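## Task

Same job for the green wire: grab one of its ends and raise it high above the crate, near the arm's top reach; a shallow lift fails. Open the fingers around the wire by at least a thumb's width before squeezing, unless they opened far from the whole wire; skipping this may fail the attempt. A crate tipped halfway over always fails. Finish while holding that end up over the table, with the other arm off the wire and nothing touching the wire more than a finger's width above the rim. The blue wire stays inside with none hanging over a wall, the crate stays upright and wholly on the table, and neither gripper holds anything but that end.

## Robot and tools

Robot: two 6-joint arms with parallel grippers, named left_arm and right_arm. The names are labels only, not image sides. Bases in the scene frame: left_arm at (0, +0.315, 0) m, quat_wxyz (+1.000, 0, 0, +0.008); right_arm at (-0.011, -0.259, 0) m, quat_wxyz (+0.997, 0, 0, -0.082).

Scene frame: origin on the tabletop midway between the arms, +z up, +x out over the table, left_arm on the +y side. Positions are in metres, orientations are quaternions written w first (qw, qx, qy, qz). Gripper frame: fingers extend along its +z, and they open and close along its y. end_effector_position is the point between the finger pads, roughly 1 cm short of the tips.

Joint ranges (rad), base to hand: waist -2.880 to 2.880, shoulder 0.000 to 3.142, elbow 0.000 to 3.019, wrist pitch -1.693 to 1.571, wrist yaw -1.571 to 1.571, wrist roll -2.094 to 2.094.

The row. Every motion command is a row of 16 numbers covering both arms, even if one stays still: x, y, z, qw, qx, qy, qz, opening for left_arm, then the same eight for right_arm. x, y, z and the quaternion are an absolute pose (target position and orientation of that gripper) in the scene frame. Opening runs from -1 (closed) to +1 (fully open, 0.094 m). A row may carry 12 extra numbers from 0 to 1: joint stiffness scales, left_arm's six then right_arm's six in joint order; they persist until replaced.

execute_actions(actions): actions is a list of up to 15 actions; each action is a list of up to 15 rows, one per 1/30 s step, and if shorter its last row is repeated to fill 15 steps. An empty list just reports state and images. An action is rejected for both arms if any target lies more than 0.6 m from that gripper's current position along any of the gripper's own axes; if the first action fails this or anything is malformed, nothing runs. Each step the command is clamped to within 70 mm and 16 degrees of the measured pose, so a distant pose takes several actions, and the arm stops at its last clamped pose. Position wins over orientation when both can't be met. To hold an orientation, repeat the same quaternion every row rather than copying the drifting reported one.

move(target, speed, blocking): target is one 16-number row (absolute poses plus openings). The grippers travel in straight lines toward their poses, finishing together, lasting 0.5 to 10 s (cut off at 10 s). speed is the path's top speed in m/s, 0.002 to 0.5, default 0.25; turning limited to twice that in rad/s. Openings are applied at the start. Paths ignore obstacles and the other arm; faster contact and aiming farther past the contact both press harder. Grippers lag, drift and may overshoot speed near full extension. blocking=false returns after 0.5 s while motion continues; then use wait or stop before sending rows or another move.

wait(seconds): 0 to 10; the arms keep their last command; returns early if a running move finishes. stop(): brakes a running move (needs room; fingers keep moving). zoom_image(camera, region): camera is cam_high, cam_low, cam_left_wrist or cam_right_wrist; region [x0, y0, x1, y1] in pixels of that camera's full image, top-left origin, at most 504 by 504. Image sizes: cam_high and cam_low 504x504, wrist cameras 616x616 fisheye. read_manual(section) returns only licence texts. finished_scene(scene) ends the current scene, given its number; irreversible; the result says if the goal was met.

Results: the state line `left_arm: …` | `right_arm: …` gives each gripper's position and quaternion in the scene frame (may be off at long reach). grip_measured is the measured opening on the command scale; the last Joint positions number is the opening in metres. Readings can be about 1 mm off. Hand target lines show where the controller is currently driving each gripper. Step readings list positions at some steps; HELD with an arm label means that arm's row was partly blocked. A pose unreachable line means the clearance check altered that arm's command. A move adds a move: line with its ending (done, off_target, moving, held, fault), limits (paced: pose clipped; held: some steps blocked, after which the arm may jump faster) and distances to the pose. FAULT lines mark arm stops; MOTOR HOT warns from 85 °C, and at 100 °C an OVER-TEMPERATURE FAULT makes that arm go limp and drop.

Practical notes: arms usually settle a centimetre or more short, mostly low. To grip, command about 0.03 below grip_measured; less is gentler. Open the fingers wide around the wire before closing. Keep an idle arm still by resending its last reported pose and intended opening each call. Avoid arm-on-arm contact, hard pushes, tipping the crate, knocking anything off the table, and drops. Loose objects may occasionally get nudged. Holding loads heats motors, so don't linger. Smooth, short, low-effort motion is preferred.

Each tool is called after "Request:" in YAML: its name, and indented under it one key for each argument.

## Session

Request:
execute_actions:
  actions: []

Scene clock: 0.00 s.
left_arm: end_effector_position=(+0.5218, +0.3642, +0.2133) grip_measured=+1.000 end_effector_quat_wxyz=(+0.014, -0.443, +0.870, +0.214) | right_arm: end_effector_position=(+0.6255, -0.0901, +0.1312) grip_measured=+1.000 end_effector_quat_wxyz=(+0.124, -0.389, +0.909, +0.079)
Joint positions: left_arm=[-0.046  1.829  1.732 -1.665 -0.389 -1.01   0.094] | right_arm=[ 0.371  1.975  1.753 -1.132 -0.204 -0.578  0.094]
Joint velocities: left_arm=[-0.005 -0.024 -0.007 -0.002 -0.066  0.037  0.   ] | right_arm=[ 0.005 -0.005  0.002  0.017 -0.007  0.095  0.   ]
Hand target (left_arm): +0.528, +0.364, +0.228; +0.031, -0.448, +0.870, +0.205
Hand target (right_arm): +0.635, -0.088, +0.151; +0.145, -0.390, +0.906, +0.075
Joint stiffness scale: left_arm=[1. 1. 1. 1. 1. 1.] | right_arm=[1. 1. 1. 1. 1. 1.]
camera_calibration (this result's frames):
cam_left_wrist: T_world_to_cam=[[0.772262, -0.506115, -0.384005, -0.136327], [-0.389037, -0.854597, 0.343969, 0.446095], [-0.502257, -0.116242, -0.85687, 0.608306], [0, 0, 0, 1]] pos_world=[0.584353, 0.382945, 0.315446]
cam_right_wrist: T_world_to_cam=[[0.713179, -0.699363, -0.0476228, -0.503778], [-0.65089, -0.685905, 0.325387, 0.305648], [-0.260228, -0.201062, -0.944381, 0.394447], [0, 0, 0, 1]] pos_world=[0.660873, -0.0633697, 0.249063]

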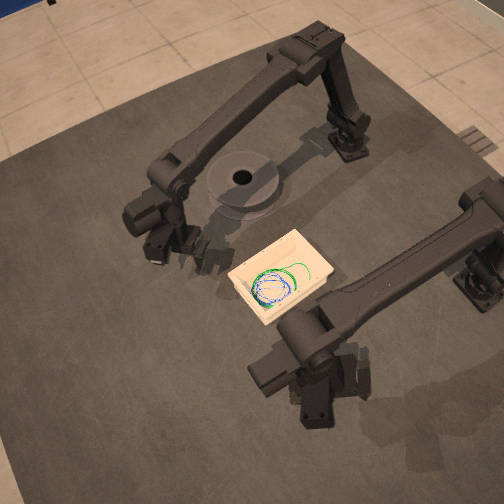

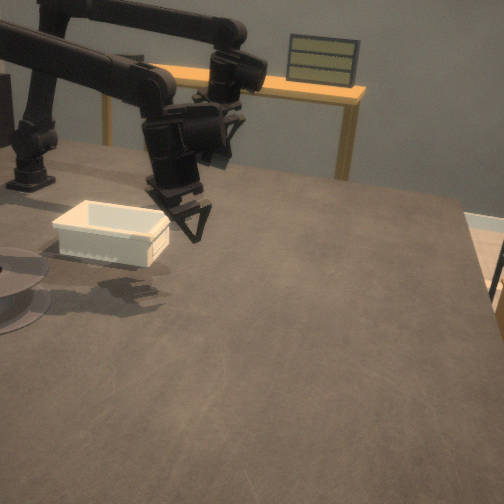

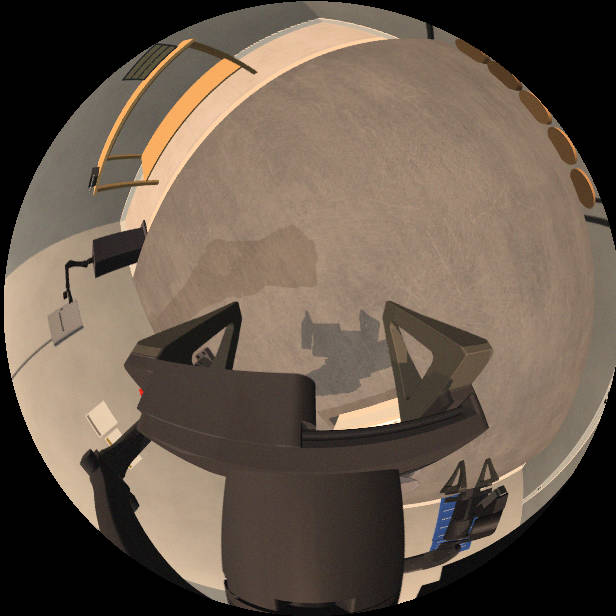

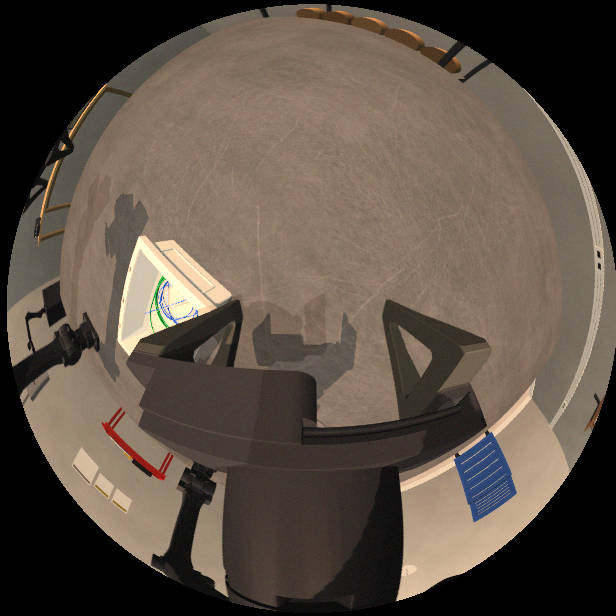

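Request:
zoom_image:
  camera: "cam_high"
  region: [220, 220, 340, 330]

Region (220, 220, 340, 330) of cam_high's 504x504 image, scaled by 4.200, with more detail than that image has; it fills the top 462 rows of this view, and the rest is white.

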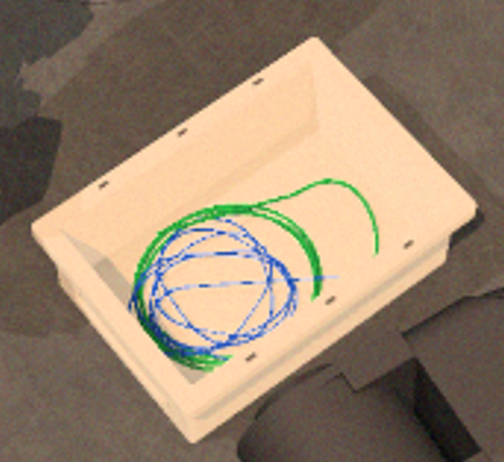

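Request:
move:
  target: [0.365, 0.06, 0.18, 0, 0.707, 0.707, 0, -0.3, 0.6255, -0.0901, 0.1312, 0.124, -0.389, 0.909, 0.079, 1]

Scene clock: 11.50 s.
left_arm: end_effector_position=(+0.3601, +0.0684, +0.1688) grip_measured=-0.298 end_effector_quat_wxyz=(-0.024, +0.699, +0.715, +0.003) | right_arm: end_effector_position=(+0.6255, -0.0901, +0.1312) grip_measured=+1.000 end_effector_quat_wxyz=(+0.124, -0.389, +0.909, +0.079)
Joint positions: left_arm=[-0.621  1.54   1.284 -1.361 -0.014  0.943  0.033] | right_arm=[ 0.371  1.975  1.753 -1.132 -0.204 -0.578  0.094]
Joint velocities: left_arm=[ 0.005  0.005 -0.012 -0.007  0.022  0.022  0.001] | right_arm=[ 0.005  0.015  0.017  0.002 -0.007  0.007  0.   ]
Hand target (left_arm): +0.364, +0.061, +0.181; -0.003, +0.709, +0.706, +0.005
Hand target (right_arm): +0.626, -0.090, +0.131; +0.124, -0.389, +0.909, +0.079
Off the commanded pose (left_arm): 0.015 m, 3 deg.
Off the commanded pose (right_arm): 0.000 m, 0 deg.
Joint stiffness scale: left_arm=[1. 1. 1. 1. 1. 1.] | right_arm=[1. 1. 1. 1. 1. 1.]
move: off_target (left_arm)
camera_calibration (this result's frames):
cam_left_wrist: T_world_to_cam=[[-0.99979, -0.0203805, 0.00204221, 0.361463], [-0.0149504, 0.794272, 0.607379, -0.146272], [-0.0140007, 0.607221, -0.79441, 0.218778], [0, 0, 0, 1]] pos_world=[0.362263, -0.00930014, 0.261904]
cam_right_wrist: T_world_to_cam=[[0.713179, -0.699363, -0.0476228, -0.503778], [-0.65089, -0.685905, 0.325387, 0.305648], [-0.260228, -0.201062, -0.944381, 0.394447], [0, 0, 0, 1]] pos_world=[0.660873, -0.0633697, 0.249063]

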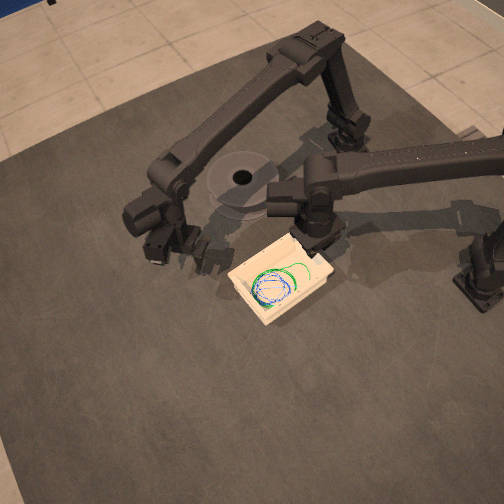

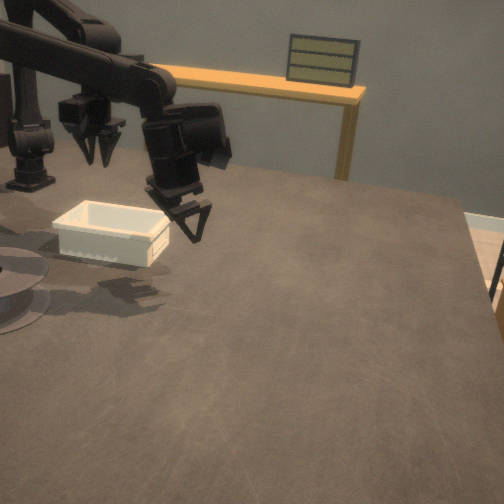

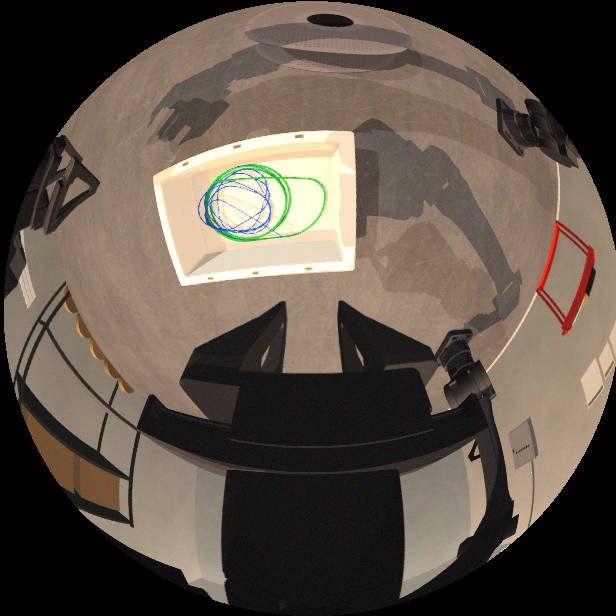

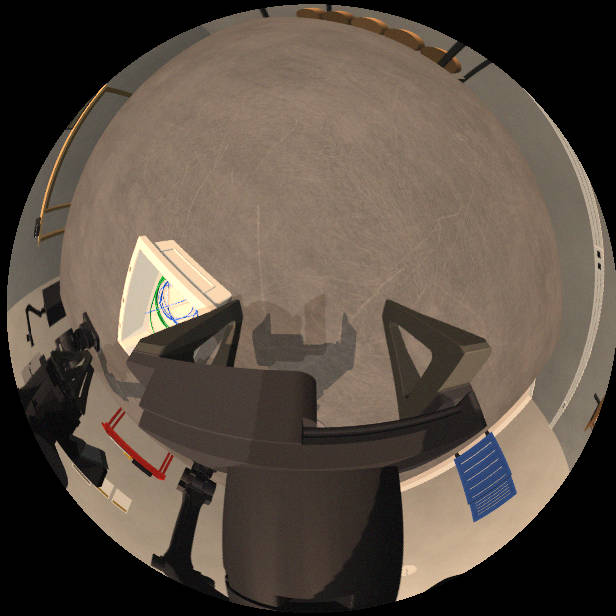

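Request:
zoom_image:
  camera: "cam_left_wrist"
  region: [180, 140, 360, 270]

Region (180, 140, 360, 270) of cam_left_wrist's 616x616 image, scaled by 2.800, with more detail than that image has.

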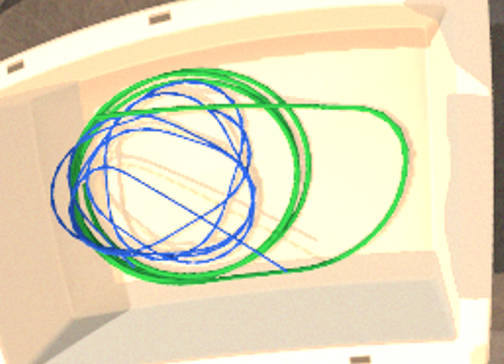

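Request:
move:
  target: [0.375, -0.010, 0.07, 0, 0.978, 0.208, 0, -0.3, 0.6255, -0.0901, 0.1312, 0.124, -0.389, 0.909, 0.079, 1]
  speed: 0.15

Scene clock: 27.30 s.
left_arm: end_effector_position=(+0.3717, +0.0010, +0.0741) grip_measured=-0.298 end_effector_quat_wxyz=(-0.006, +0.975, +0.223, -0.001) | right_arm: end_effector_position=(+0.6255, -0.0901, +0.1312) grip_measured=+1.000 end_effector_quat_wxyz=(+0.124, -0.389, +0.909, +0.079)
Joint positions: left_arm=[-0.719  1.73   1.258 -1.108 -0.006  1.989  0.033] | right_arm=[ 0.371  1.975  1.753 -1.132 -0.204 -0.578  0.094]
Joint velocities: left_arm=[-0.015 -0.005 -0.007 -0.022  0.037 -0.022  0.   ] | right_arm=[-0.034 -0.005 -0.002 -0.007 -0.007 -0.051  0.   ]
Hand target (left_arm): +0.374, -0.008, +0.070; -0.001, +0.978, +0.208, +0.000
Hand target (right_arm): +0.626, -0.090, +0.131; +0.124, -0.389, +0.909, +0.079
Off the commanded pose (left_arm): 0.012 m, 2 deg.
Off the commanded pose (right_arm): 0.000 m, 0 deg.
Joint stiffness scale: left_arm=[1. 1. 1. 1. 1. 1.] | right_arm=[1. 1. 1. 1. 1. 1.]
move: off_target (left_arm)
camera_calibration (this result's frames):
cam_left_wrist: T_world_to_cam=[[-0.432991, 0.901265, -0.015537, 0.161608], [0.731779, 0.361525, 0.577754, -0.309972], [0.526326, 0.238792, -0.816063, -0.0143056], [0, 0, 0, 1]] pos_world=[0.304335, -0.0301729, 0.169924]
cam_right_wrist: T_world_to_cam=[[0.713179, -0.699363, -0.0476228, -0.503778], [-0.65089, -0.685905, 0.325387, 0.305648], [-0.260228, -0.201062, -0.944381, 0.394447], [0, 0, 0, 1]] pos_world=[0.660873, -0.0633697, 0.249063]

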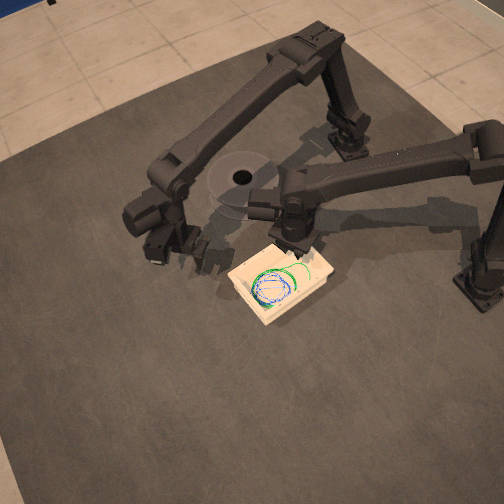

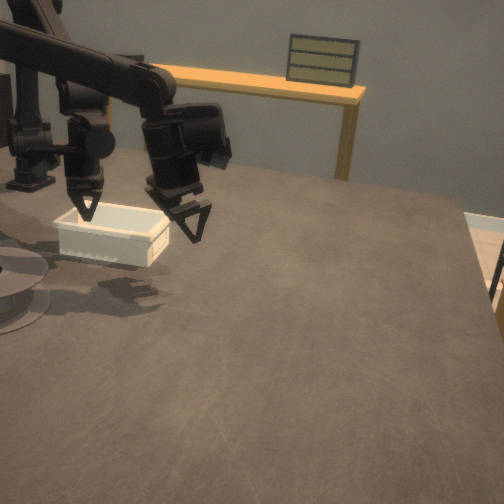

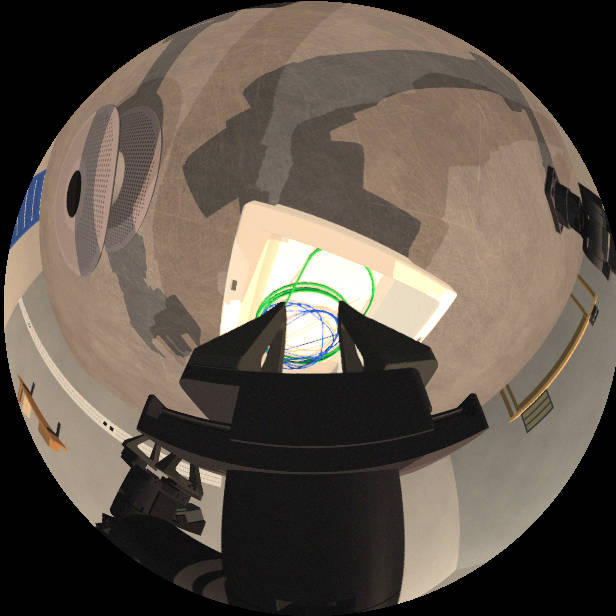

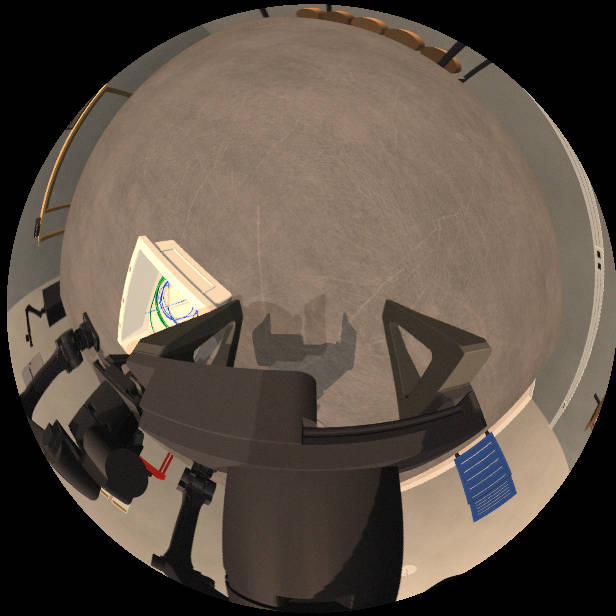

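Request:
execute_actions:
  actions: []

Scene clock: 33.60 s.
left_arm: end_effector_position=(+0.3717, +0.0010, +0.0741) grip_measured=-0.298 end_effector_quat_wxyz=(-0.006, +0.975, +0.221, -0.001) | right_arm: end_effector_position=(+0.6255, -0.0901, +0.1312) grip_measured=+1.000 end_effector_quat_wxyz=(+0.124, -0.389, +0.909, +0.079)
Joint positions: left_arm=[-0.719  1.73   1.258 -1.108 -0.006  1.993  0.033] | right_arm=[ 0.371  1.975  1.753 -1.132 -0.204 -0.578  0.094]
Joint velocities: left_arm=[ 0.005 -0.005  0.007  0.007  0.037  0.051 -0.001] | right_arm=[ 0.005 -0.015 -0.002 -0.002 -0.066 -0.022  0.   ]
Hand target (left_arm): +0.374, -0.008, +0.070; -0.001, +0.978, +0.208, +0.000
Hand target (right_arm): +0.626, -0.090, +0.131; +0.124, -0.389, +0.909, +0.079
Off the commanded pose (left_arm): 0.012 m, 2 deg.
Off the commanded pose (right_arm): 0.000 m, 0 deg.
Joint stiffness scale: left_arm=[1. 1. 1. 1. 1. 1.] | right_arm=[1. 1. 1. 1. 1. 1.]
camera_calibration (this result's frames):
cam_left_wrist: T_world_to_cam=[[-0.430239, 0.902582, -0.0155331, 0.160584], [0.732898, 0.359297, 0.577726, -0.310383], [0.527025, 0.237176, -0.816083, -0.0145625], [0, 0, 0, 1]] pos_world=[0.304243, -0.029966, 0.169927]
cam_right_wrist: T_world_to_cam=[[0.713179, -0.699363, -0.0476228, -0.503778], [-0.65089, -0.685905, 0.325387, 0.305648], [-0.260228, -0.201062, -0.944381, 0.394447], [0, 0, 0, 1]] pos_world=[0.660873, -0.0633697, 0.249063]

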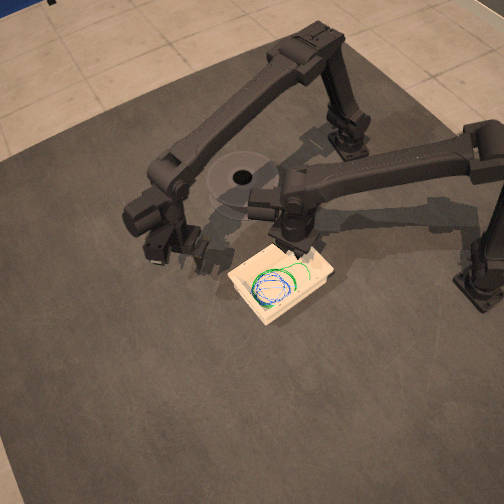

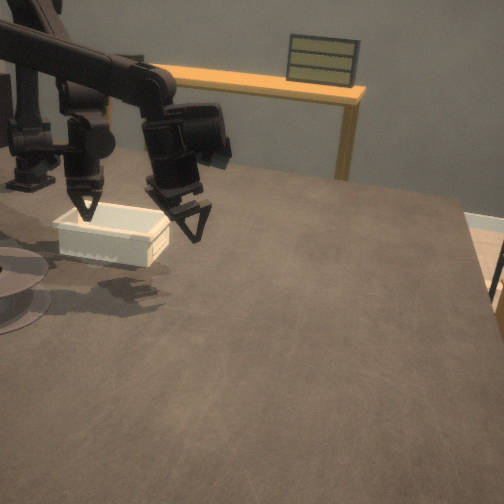

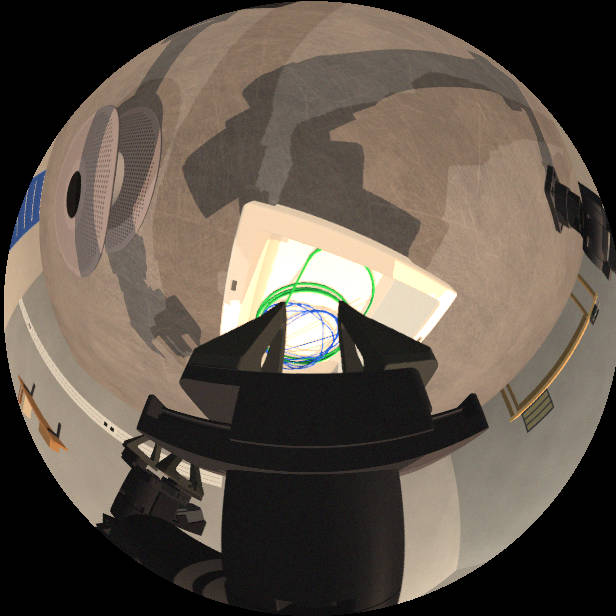

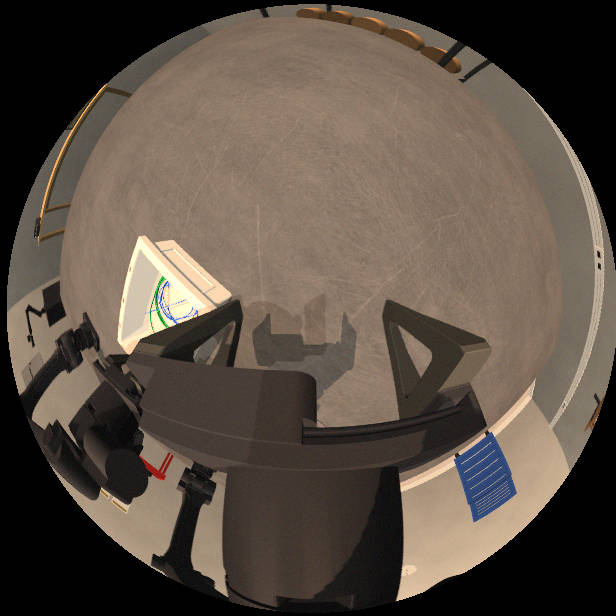

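Request:
zoom_image:
  camera: "cam_left_wrist"
  region: [200, 190, 460, 400]

Region (200, 190, 460, 400) of cam_left_wrist's 616x616 image, scaled by 1.938, with more detail than that image has; it fills the top 407 rows of this view, and the rest is white.

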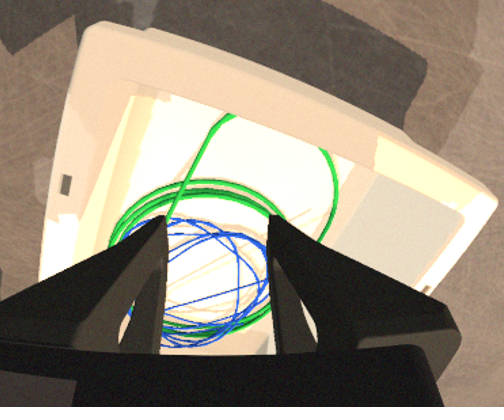

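Request:
move:
  target: [0.371,-0.014,0.035,0,0.978,0.208,0,-0.3, 0.6255,-0.0901,0.1312,0.124,-0.389,0.909,0.079,1]
  speed: 0.06

Request:
zoom_image:
  camera: "cam_left_wrist"
  region: [200, 190, 460, 400]

Scene clock: 47.07 s.
left_arm: end_effector_position=(+0.3704, -0.0061, +0.0400) grip_measured=-0.298 end_effector_quat_wxyz=(-0.003, +0.977, +0.215, -0.000) | right_arm: end_effector_position=(+0.6255, -0.0901, +0.1312) grip_measured=+1.000 end_effector_quat_wxyz=(+0.124, -0.389, +0.909, +0.079)
Joint positions: left_arm=[-0.731  1.779  1.225 -1.022 -0.004  1.993  0.033] | right_arm=[ 0.371  1.975  1.753 -1.132 -0.204 -0.578  0.094]
Joint velocities: left_arm=[ 0.005 -0.015  0.002 -0.002  0.022 -0.066  0.001] | right_arm=[-0.005 -0.015 -0.012 -0.012  0.007 -0.066  0.   ]
Hand target (left_arm): +0.371, -0.013, +0.035; -0.000, +0.978, +0.208, +0.000
Hand target (right_arm): +0.626, -0.090, +0.131; +0.124, -0.389, +0.909, +0.079
Off the commanded pose (left_arm): 0.009 m, 1 deg.
Off the commanded pose (right_arm): 0.000 m, 0 deg.
Joint stiffness scale: left_arm=[1. 1. 1. 1. 1. 1.] | right_arm=[1. 1. 1. 1. 1. 1.]
move: done
camera_calibration (this result's frames):
cam_left_wrist: T_world_to_cam=[[-0.419162, 0.90768, -0.0204895, 0.162019], [0.735949, 0.3529, 0.577789, -0.288333], [0.531679, 0.227108, -0.815929, -0.0417293], [0, 0, 0, 1]] pos_world=[0.302297, -0.0358314, 0.135867]
cam_right_wrist: T_world_to_cam=[[0.713179, -0.699363, -0.0476228, -0.503778], [-0.65089, -0.685905, 0.325387, 0.305648], [-0.260228, -0.201062, -0.944381, 0.394447], [0, 0, 0, 1]] pos_world=[0.660873, -0.0633697, 0.249063]

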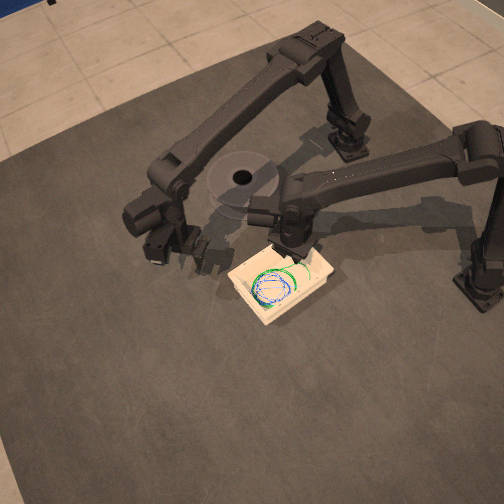

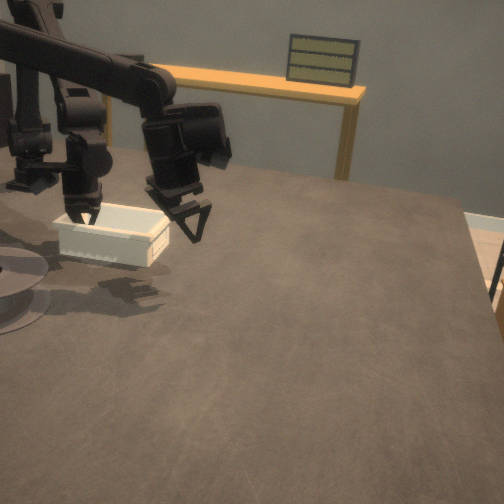

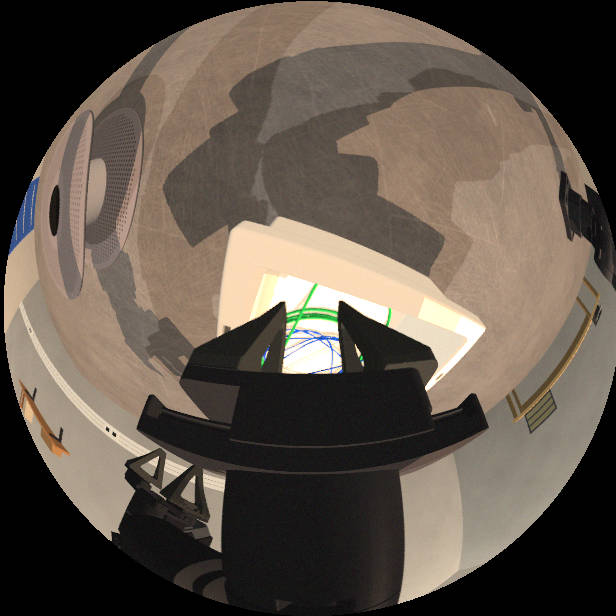

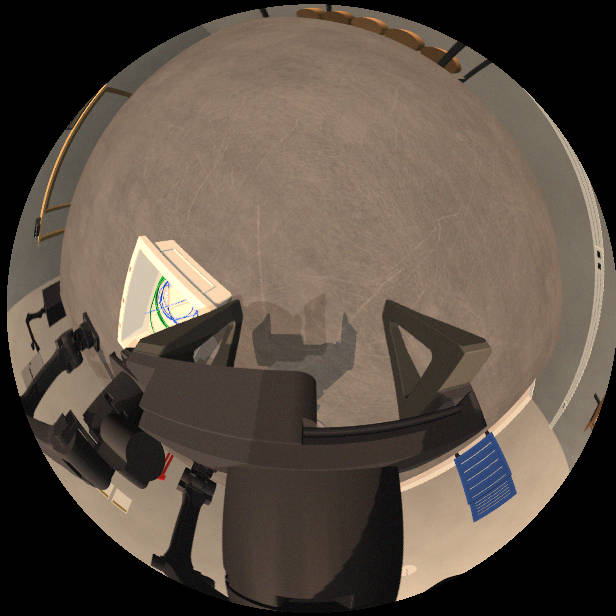

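Region (200, 190, 460, 400) of cam_left_wrist's 616x616 image, scaled by 1.938, with more detail than that image has; it fills the top 407 rows of this view, and the rest is white.

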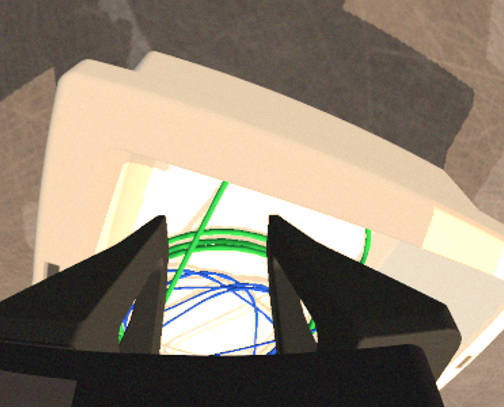

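Request:
move:
  target: [0.371,-0.015,0.011,0,0.978,0.208,0,-0.3, 0.6255,-0.0901,0.1312,0.124,-0.389,0.909,0.079,1]
  speed: 0.04

Request:
zoom_image:
  camera: "cam_left_wrist"
  region: [200, 190, 460, 400]

Scene clock: 52.40 s.
left_arm: end_effector_position=(+0.3723, -0.0078, +0.0191) grip_measured=-0.298 end_effector_quat_wxyz=(-0.001, +0.977, +0.215, +0.002) | right_arm: end_effector_position=(+0.6255, -0.0901, +0.1312) grip_measured=+1.000 end_effector_quat_wxyz=(+0.124, -0.389, +0.909, +0.079)
Joint positions: left_arm=[-0.731  1.812  1.207 -0.965 -0.004  1.993  0.033] | right_arm=[ 0.371  1.975  1.753 -1.132 -0.204 -0.578  0.094]
Joint velocities: left_arm=[-0.015 -0.005  0.012 -0.007 -0.007 -0.066  0.   ] | right_arm=[-0.005  0.005  0.022  0.007 -0.066 -0.022  0.   ]
Hand target (left_arm): +0.371, -0.015, +0.011; -0.000, +0.978, +0.208, +0.000
Hand target (right_arm): +0.626, -0.090, +0.131; +0.124, -0.389, +0.909, +0.079
Off the commanded pose (left_arm): 0.011 m, 1 deg.
Off the commanded pose (right_arm): 0.000 m, 0 deg.
Joint stiffness scale: left_arm=[1. 1. 1. 1. 1. 1.] | right_arm=[1. 1. 1. 1. 1. 1.]
move: off_target (left_arm)
camera_calibration (this result's frames):
cam_left_wrist: T_world_to_cam=[[-0.419047, 0.90758, -0.0264005, 0.163976], [0.733114, 0.355361, 0.579881, -0.275999], [0.535671, 0.223643, -0.814273, -0.0610376], [0, 0, 0, 1]] pos_world=[0.303748, -0.0370912, 0.114674]
cam_right_wrist: T_world_to_cam=[[0.713179, -0.699363, -0.0476228, -0.503778], [-0.65089, -0.685905, 0.325387, 0.305648], [-0.260228, -0.201062, -0.944381, 0.394447], [0, 0, 0, 1]] pos_world=[0.660873, -0.0633697, 0.249063]

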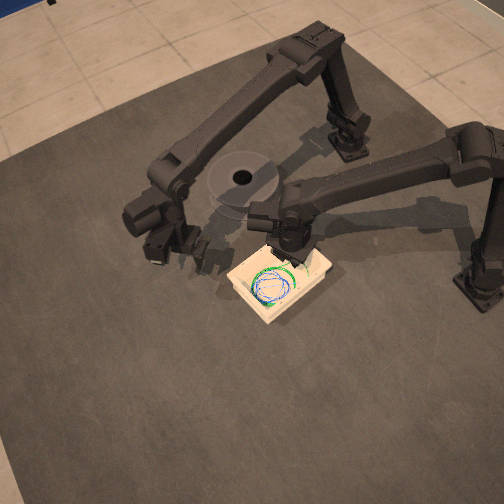

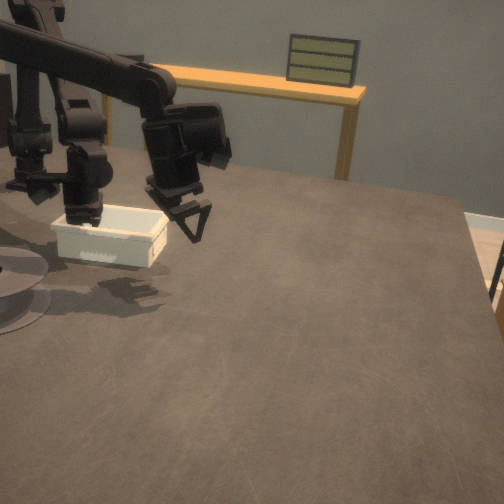

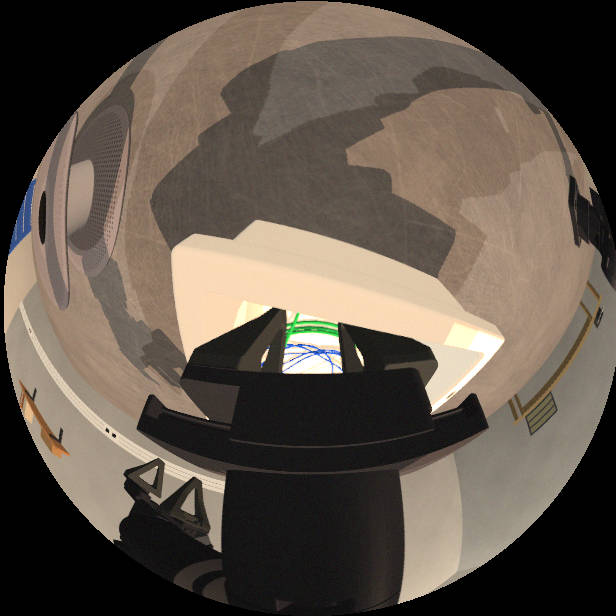

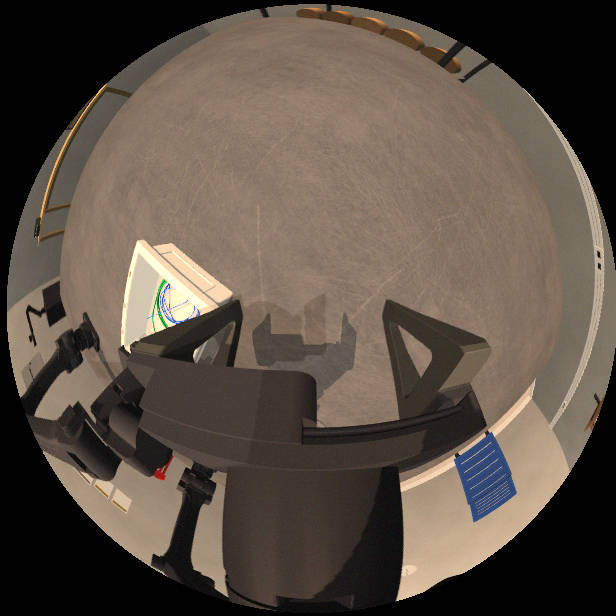

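Region (200, 190, 460, 400) of cam_left_wrist's 616x616 image, scaled by 1.938, with more detail than that image has; it fills the top 407 rows of this view, and the rest is white.

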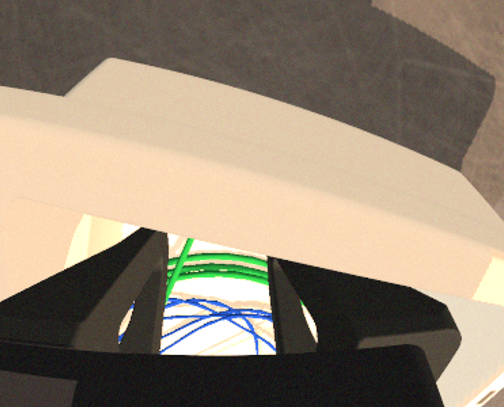

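Request:
move:
  target: [0.371,-0.015,0.011,0,0.978,0.208,0,-1, 0.6255,-0.0901,0.1312,0.124,-0.389,0.909,0.079,1]
  speed: 0.04

Request:
move:
  target: [0.371,-0.012,0.12,0,0.978,0.208,0,-1, 0.6255,-0.0901,0.1312,0.124,-0.389,0.909,0.079,1]
  speed: 0.05

Scene clock: 56.73 s.
left_arm: end_effector_position=(+0.3712, -0.0069, +0.0181) grip_measured=-0.980 end_effector_quat_wxyz=(-0.002, +0.977, +0.215, +0.001) | right_arm: end_effector_position=(+0.6255, -0.0901, +0.1312) grip_measured=+1.000 end_effector_quat_wxyz=(+0.124, -0.389, +0.909, +0.079)
Joint positions: left_arm=[-0.731  1.812  1.204 -0.965 -0.004  1.993  0.001] | right_arm=[ 0.371  1.975  1.753 -1.132 -0.204 -0.578  0.094]
Joint velocities: left_arm=[ 0.005 -0.005 -0.002 -0.007  0.007 -0.022 -0.   ] | right_arm=[-0.005  0.005 -0.012  0.007  0.007  0.007  0.   ]
Hand target (left_arm): +0.371, -0.015, +0.011; +0.000, +0.978, +0.208, -0.000
Hand target (right_arm): +0.626, -0.090, +0.131; +0.124, -0.389, +0.909, +0.079
Off the commanded pose (left_arm): 0.011 m, 1 deg.
Off the commanded pose (right_arm): 0.000 m, 0 deg.
Joint stiffness scale: left_arm=[1. 1. 1. 1. 1. 1.] | right_arm=[1. 1. 1. 1. 1. 1.]
move: off_target (left_arm)
camera_calibration (this result's frames):
cam_left_wrist: T_world_to_cam=[[-0.419112, 0.907623, -0.0237756, 0.162665], [0.734594, 0.354369, 0.578614, -0.275474], [0.533589, 0.225039, -0.815255, -0.0606183], [0, 0, 0, 1]] pos_world=[0.302882, -0.0363773, 0.113841]
cam_right_wrist: T_world_to_cam=[[0.713179, -0.699363, -0.0476228, -0.503778], [-0.65089, -0.685905, 0.325387, 0.305648], [-0.260228, -0.201062, -0.944381, 0.394447], [0, 0, 0, 1]] pos_world=[0.660873, -0.0633697, 0.249063]

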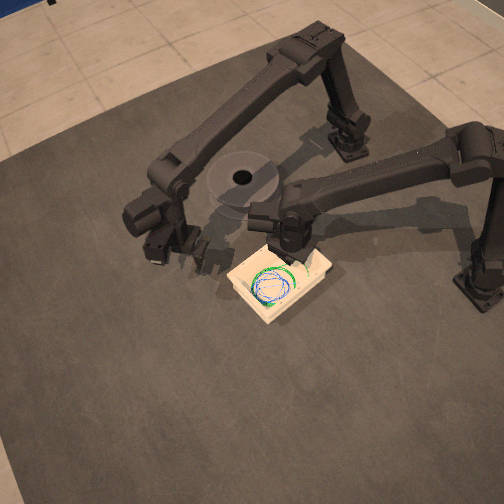

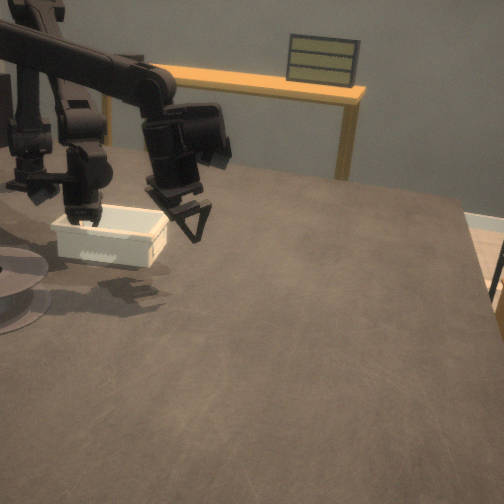

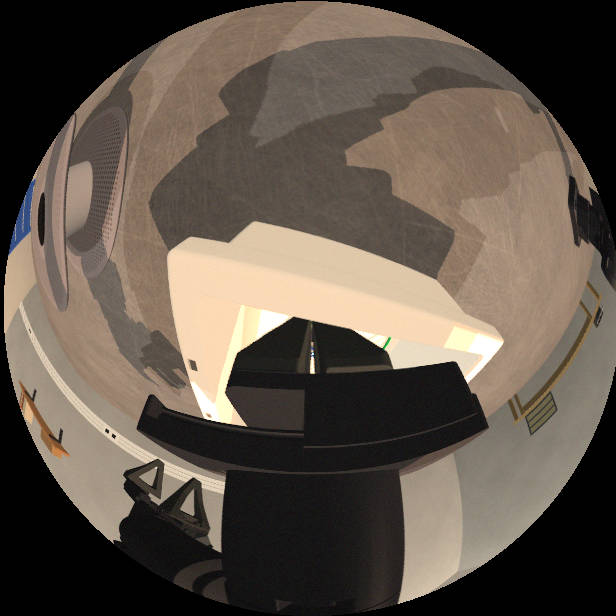

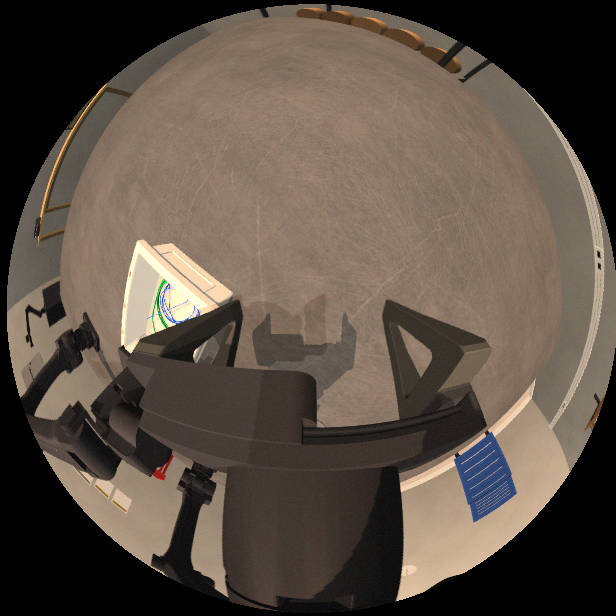

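Scene clock: 59.13 s.
left_arm: end_effector_position=(+0.3613, +0.0016, +0.0875) grip_measured=-0.980 end_effector_quat_wxyz=(-0.029, +0.976, +0.215, -0.019) | right_arm: end_effector_position=(+0.6255, -0.0901, +0.1312) grip_measured=+1.000 end_effector_quat_wxyz=(+0.124, -0.389, +0.909, +0.079)
Joint positions: left_arm=[-0.731  1.729  1.295 -1.205 -0.004  1.993  0.001] | right_arm=[ 0.371  1.975  1.753 -1.132 -0.204 -0.578  0.094]
Joint velocities: left_arm=[-0.024 -0.005  0.022  0.007  0.007  0.007  0.002] | right_arm=[-0.024 -0.005 -0.022 -0.007  0.007  0.022  0.   ]
Hand target (left_arm): +0.371, -0.012, +0.119; -0.000, +0.978, +0.208, +0.000
Hand target (right_arm): +0.626, -0.090, +0.131; +0.124, -0.389, +0.909, +0.079
Off the commanded pose (left_arm): 0.037 m, 4 deg.
Off the commanded pose (right_arm): 0.000 m, 0 deg.
Joint stiffness scale: left_arm=[1. 1. 1. 1. 1. 1.] | right_arm=[1. 1. 1. 1. 1. 1.]
move: off_target (left_arm)
camera_calibration (this result's frames):
cam_left_wrist: T_world_to_cam=[[-0.418776, 0.907332, 0.0370807, 0.146987], [0.7632, 0.329537, 0.555816, -0.319753], [0.49209, 0.261062, -0.830478, 0.0155951], [0, 0, 0, 1]] pos_world=[0.297916, -0.0320665, 0.185225]
cam_right_wrist: T_world_to_cam=[[0.713179, -0.699363, -0.0476228, -0.503778], [-0.65089, -0.685905, 0.325387, 0.305648], [-0.260228, -0.201062, -0.944381, 0.394447], [0, 0, 0, 1]] pos_world=[0.660873, -0.0633697, 0.249063]

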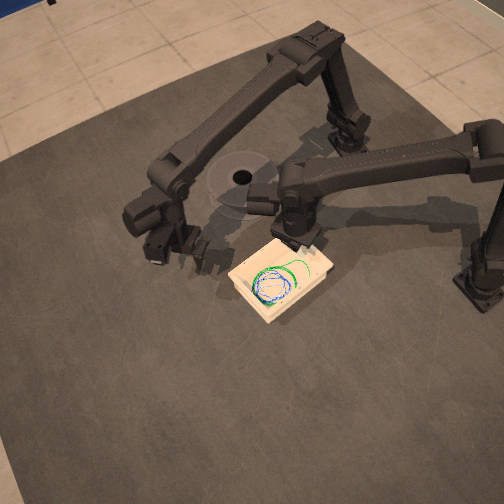

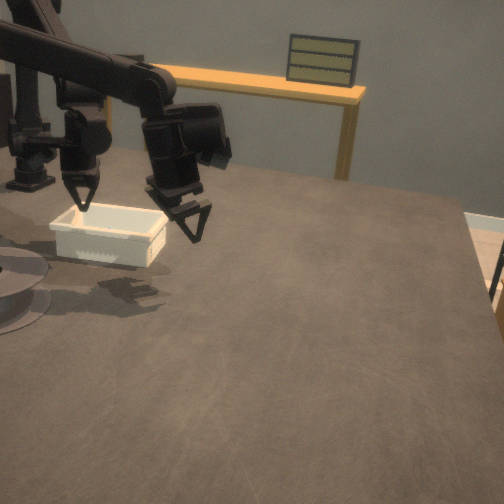

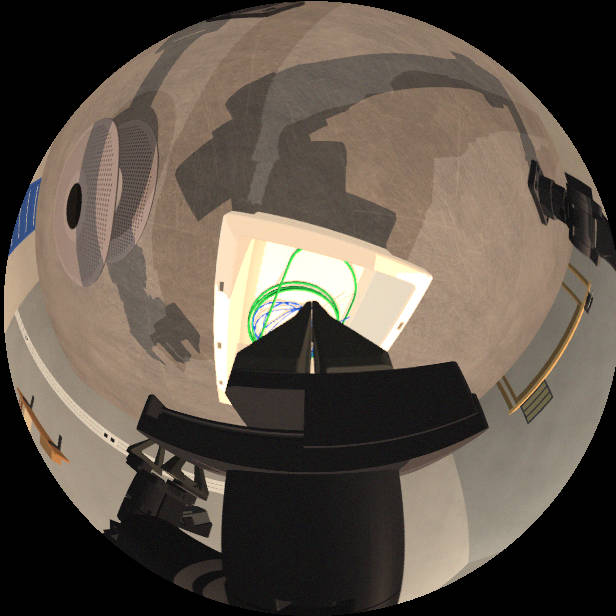

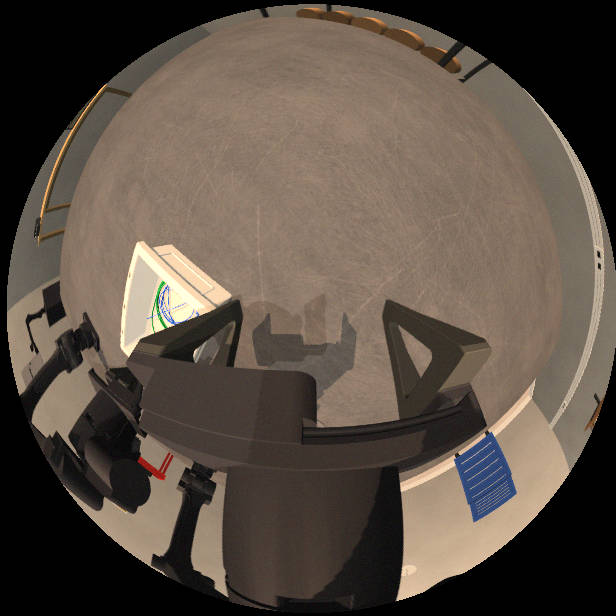

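Request:
zoom_image:
  camera: "cam_left_wrist"
  region: [190, 190, 450, 400]

Request:
zoom_image:
  camera: "cam_high"
  region: [210, 220, 350, 340]

Region (190, 190, 450, 400) of cam_left_wrist's 616x616 image, scaled by 1.938, with more detail than that image has; it fills the top 407 rows of this view, and the rest is white.

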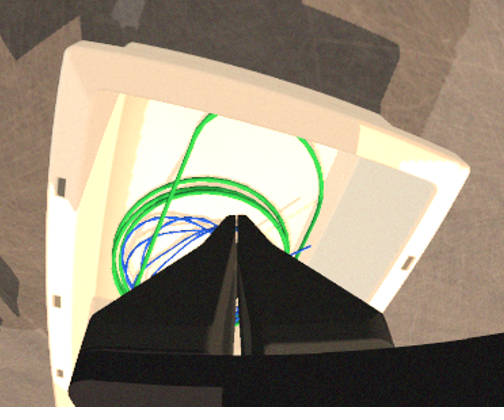

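Region (210, 220, 350, 340) of cam_high's 504x504 image, scaled by 3.600, with more detail than that image has; it fills the top 432 rows of this view, and the rest is white.

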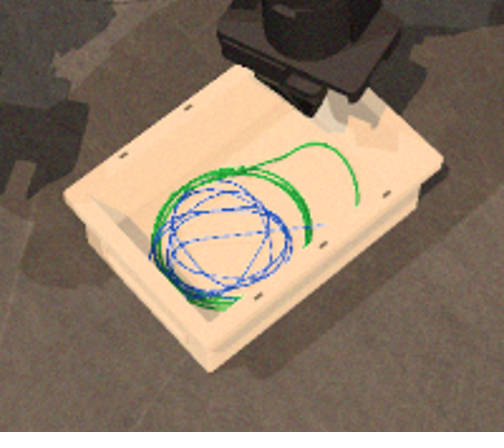

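Request:
move:
  target: [0.385,-0.02,0.12,-0.2588,0,0.9659,0,-0.3, 0.6255,-0.0901,0.1312,0.124,-0.389,0.909,0.079,1]
  speed: 0.2

Scene clock: 102.93 s.
left_arm: end_effector_position=(+0.3724, -0.0165, +0.1166) grip_measured=-0.302 end_effector_quat_wxyz=(-0.252, +0.011, +0.968, -0.008) | right_arm: end_effector_position=(+0.6255, -0.0901, +0.1312) grip_measured=+1.000 end_effector_quat_wxyz=(+0.124, -0.389, +0.909, +0.079)
Joint positions: left_arm=[-0.642  1.966  1.647 -1.671  0.298 -0.539  0.033] | right_arm=[ 0.371  1.975  1.753 -1.132 -0.204 -0.578  0.094]
Joint velocities: left_arm=[-0.005 -0.005 -0.012 -0.002 -0.022 -0.007  0.001] | right_arm=[-0.015 -0.015  0.007 -0.012 -0.022  0.022  0.   ]
Hand target (left_arm): +0.386, -0.020, +0.121; -0.248, -0.004, +0.969, -0.011
Hand target (right_arm): +0.626, -0.090, +0.131; +0.124, -0.389, +0.909, +0.079
Off the commanded pose (left_arm): 0.014 m, 2 deg.
Off the commanded pose (right_arm): 0.000 m, 0 deg.
Joint stiffness scale: left_arm=[1. 1. 1. 1. 1. 1.] | right_arm=[1. 1. 1. 1. 1. 1.]
joint sent to its limit (left arm) — the command would take joint 4 (wrist pitch) past its lower limit, so that joint was sent only as far as its limit.
move: off_target (left_arm)
camera_calibration (this result's frames):
cam_left_wrist: T_world_to_cam=[[-0.0310835, -0.999515, -0.00201451, -0.00429678], [-0.432303, 0.0116267, 0.901653, 0.0612718], [-0.901193, 0.0288974, -0.432455, 0.507603], [0, 0, 0, 1]] pos_world=[0.483802, -0.0196755, 0.164261]
cam_right_wrist: T_world_to_cam=[[0.713179, -0.699363, -0.0476228, -0.503778], [-0.65089, -0.685905, 0.325387, 0.305648], [-0.260228, -0.201062, -0.944381, 0.394447], [0, 0, 0, 1]] pos_world=[0.660873, -0.0633697, 0.249063]

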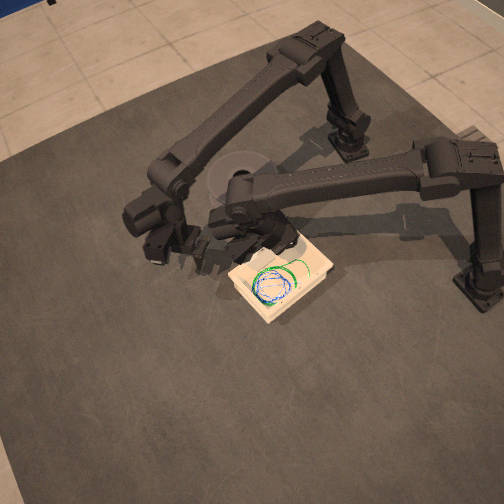

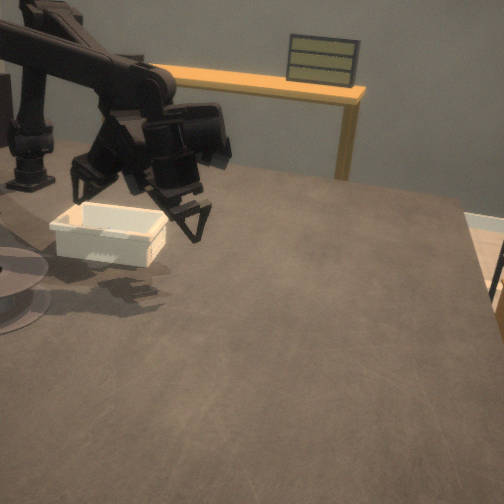

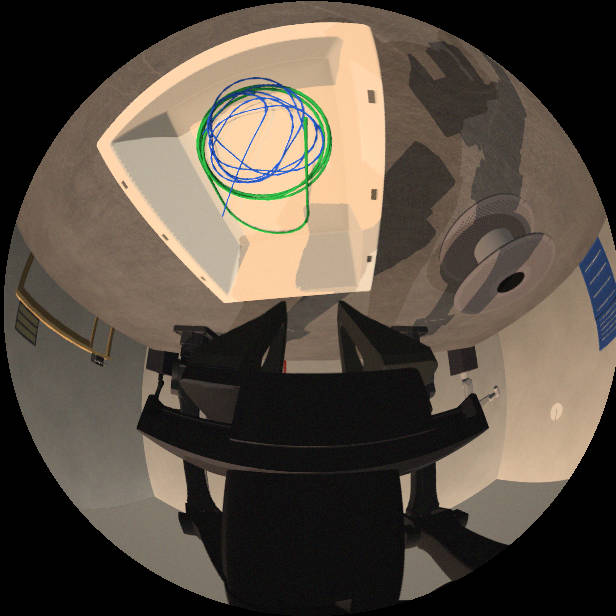

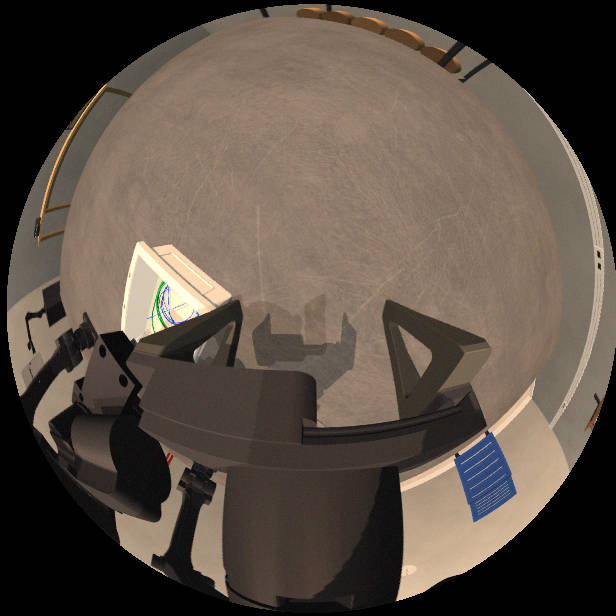

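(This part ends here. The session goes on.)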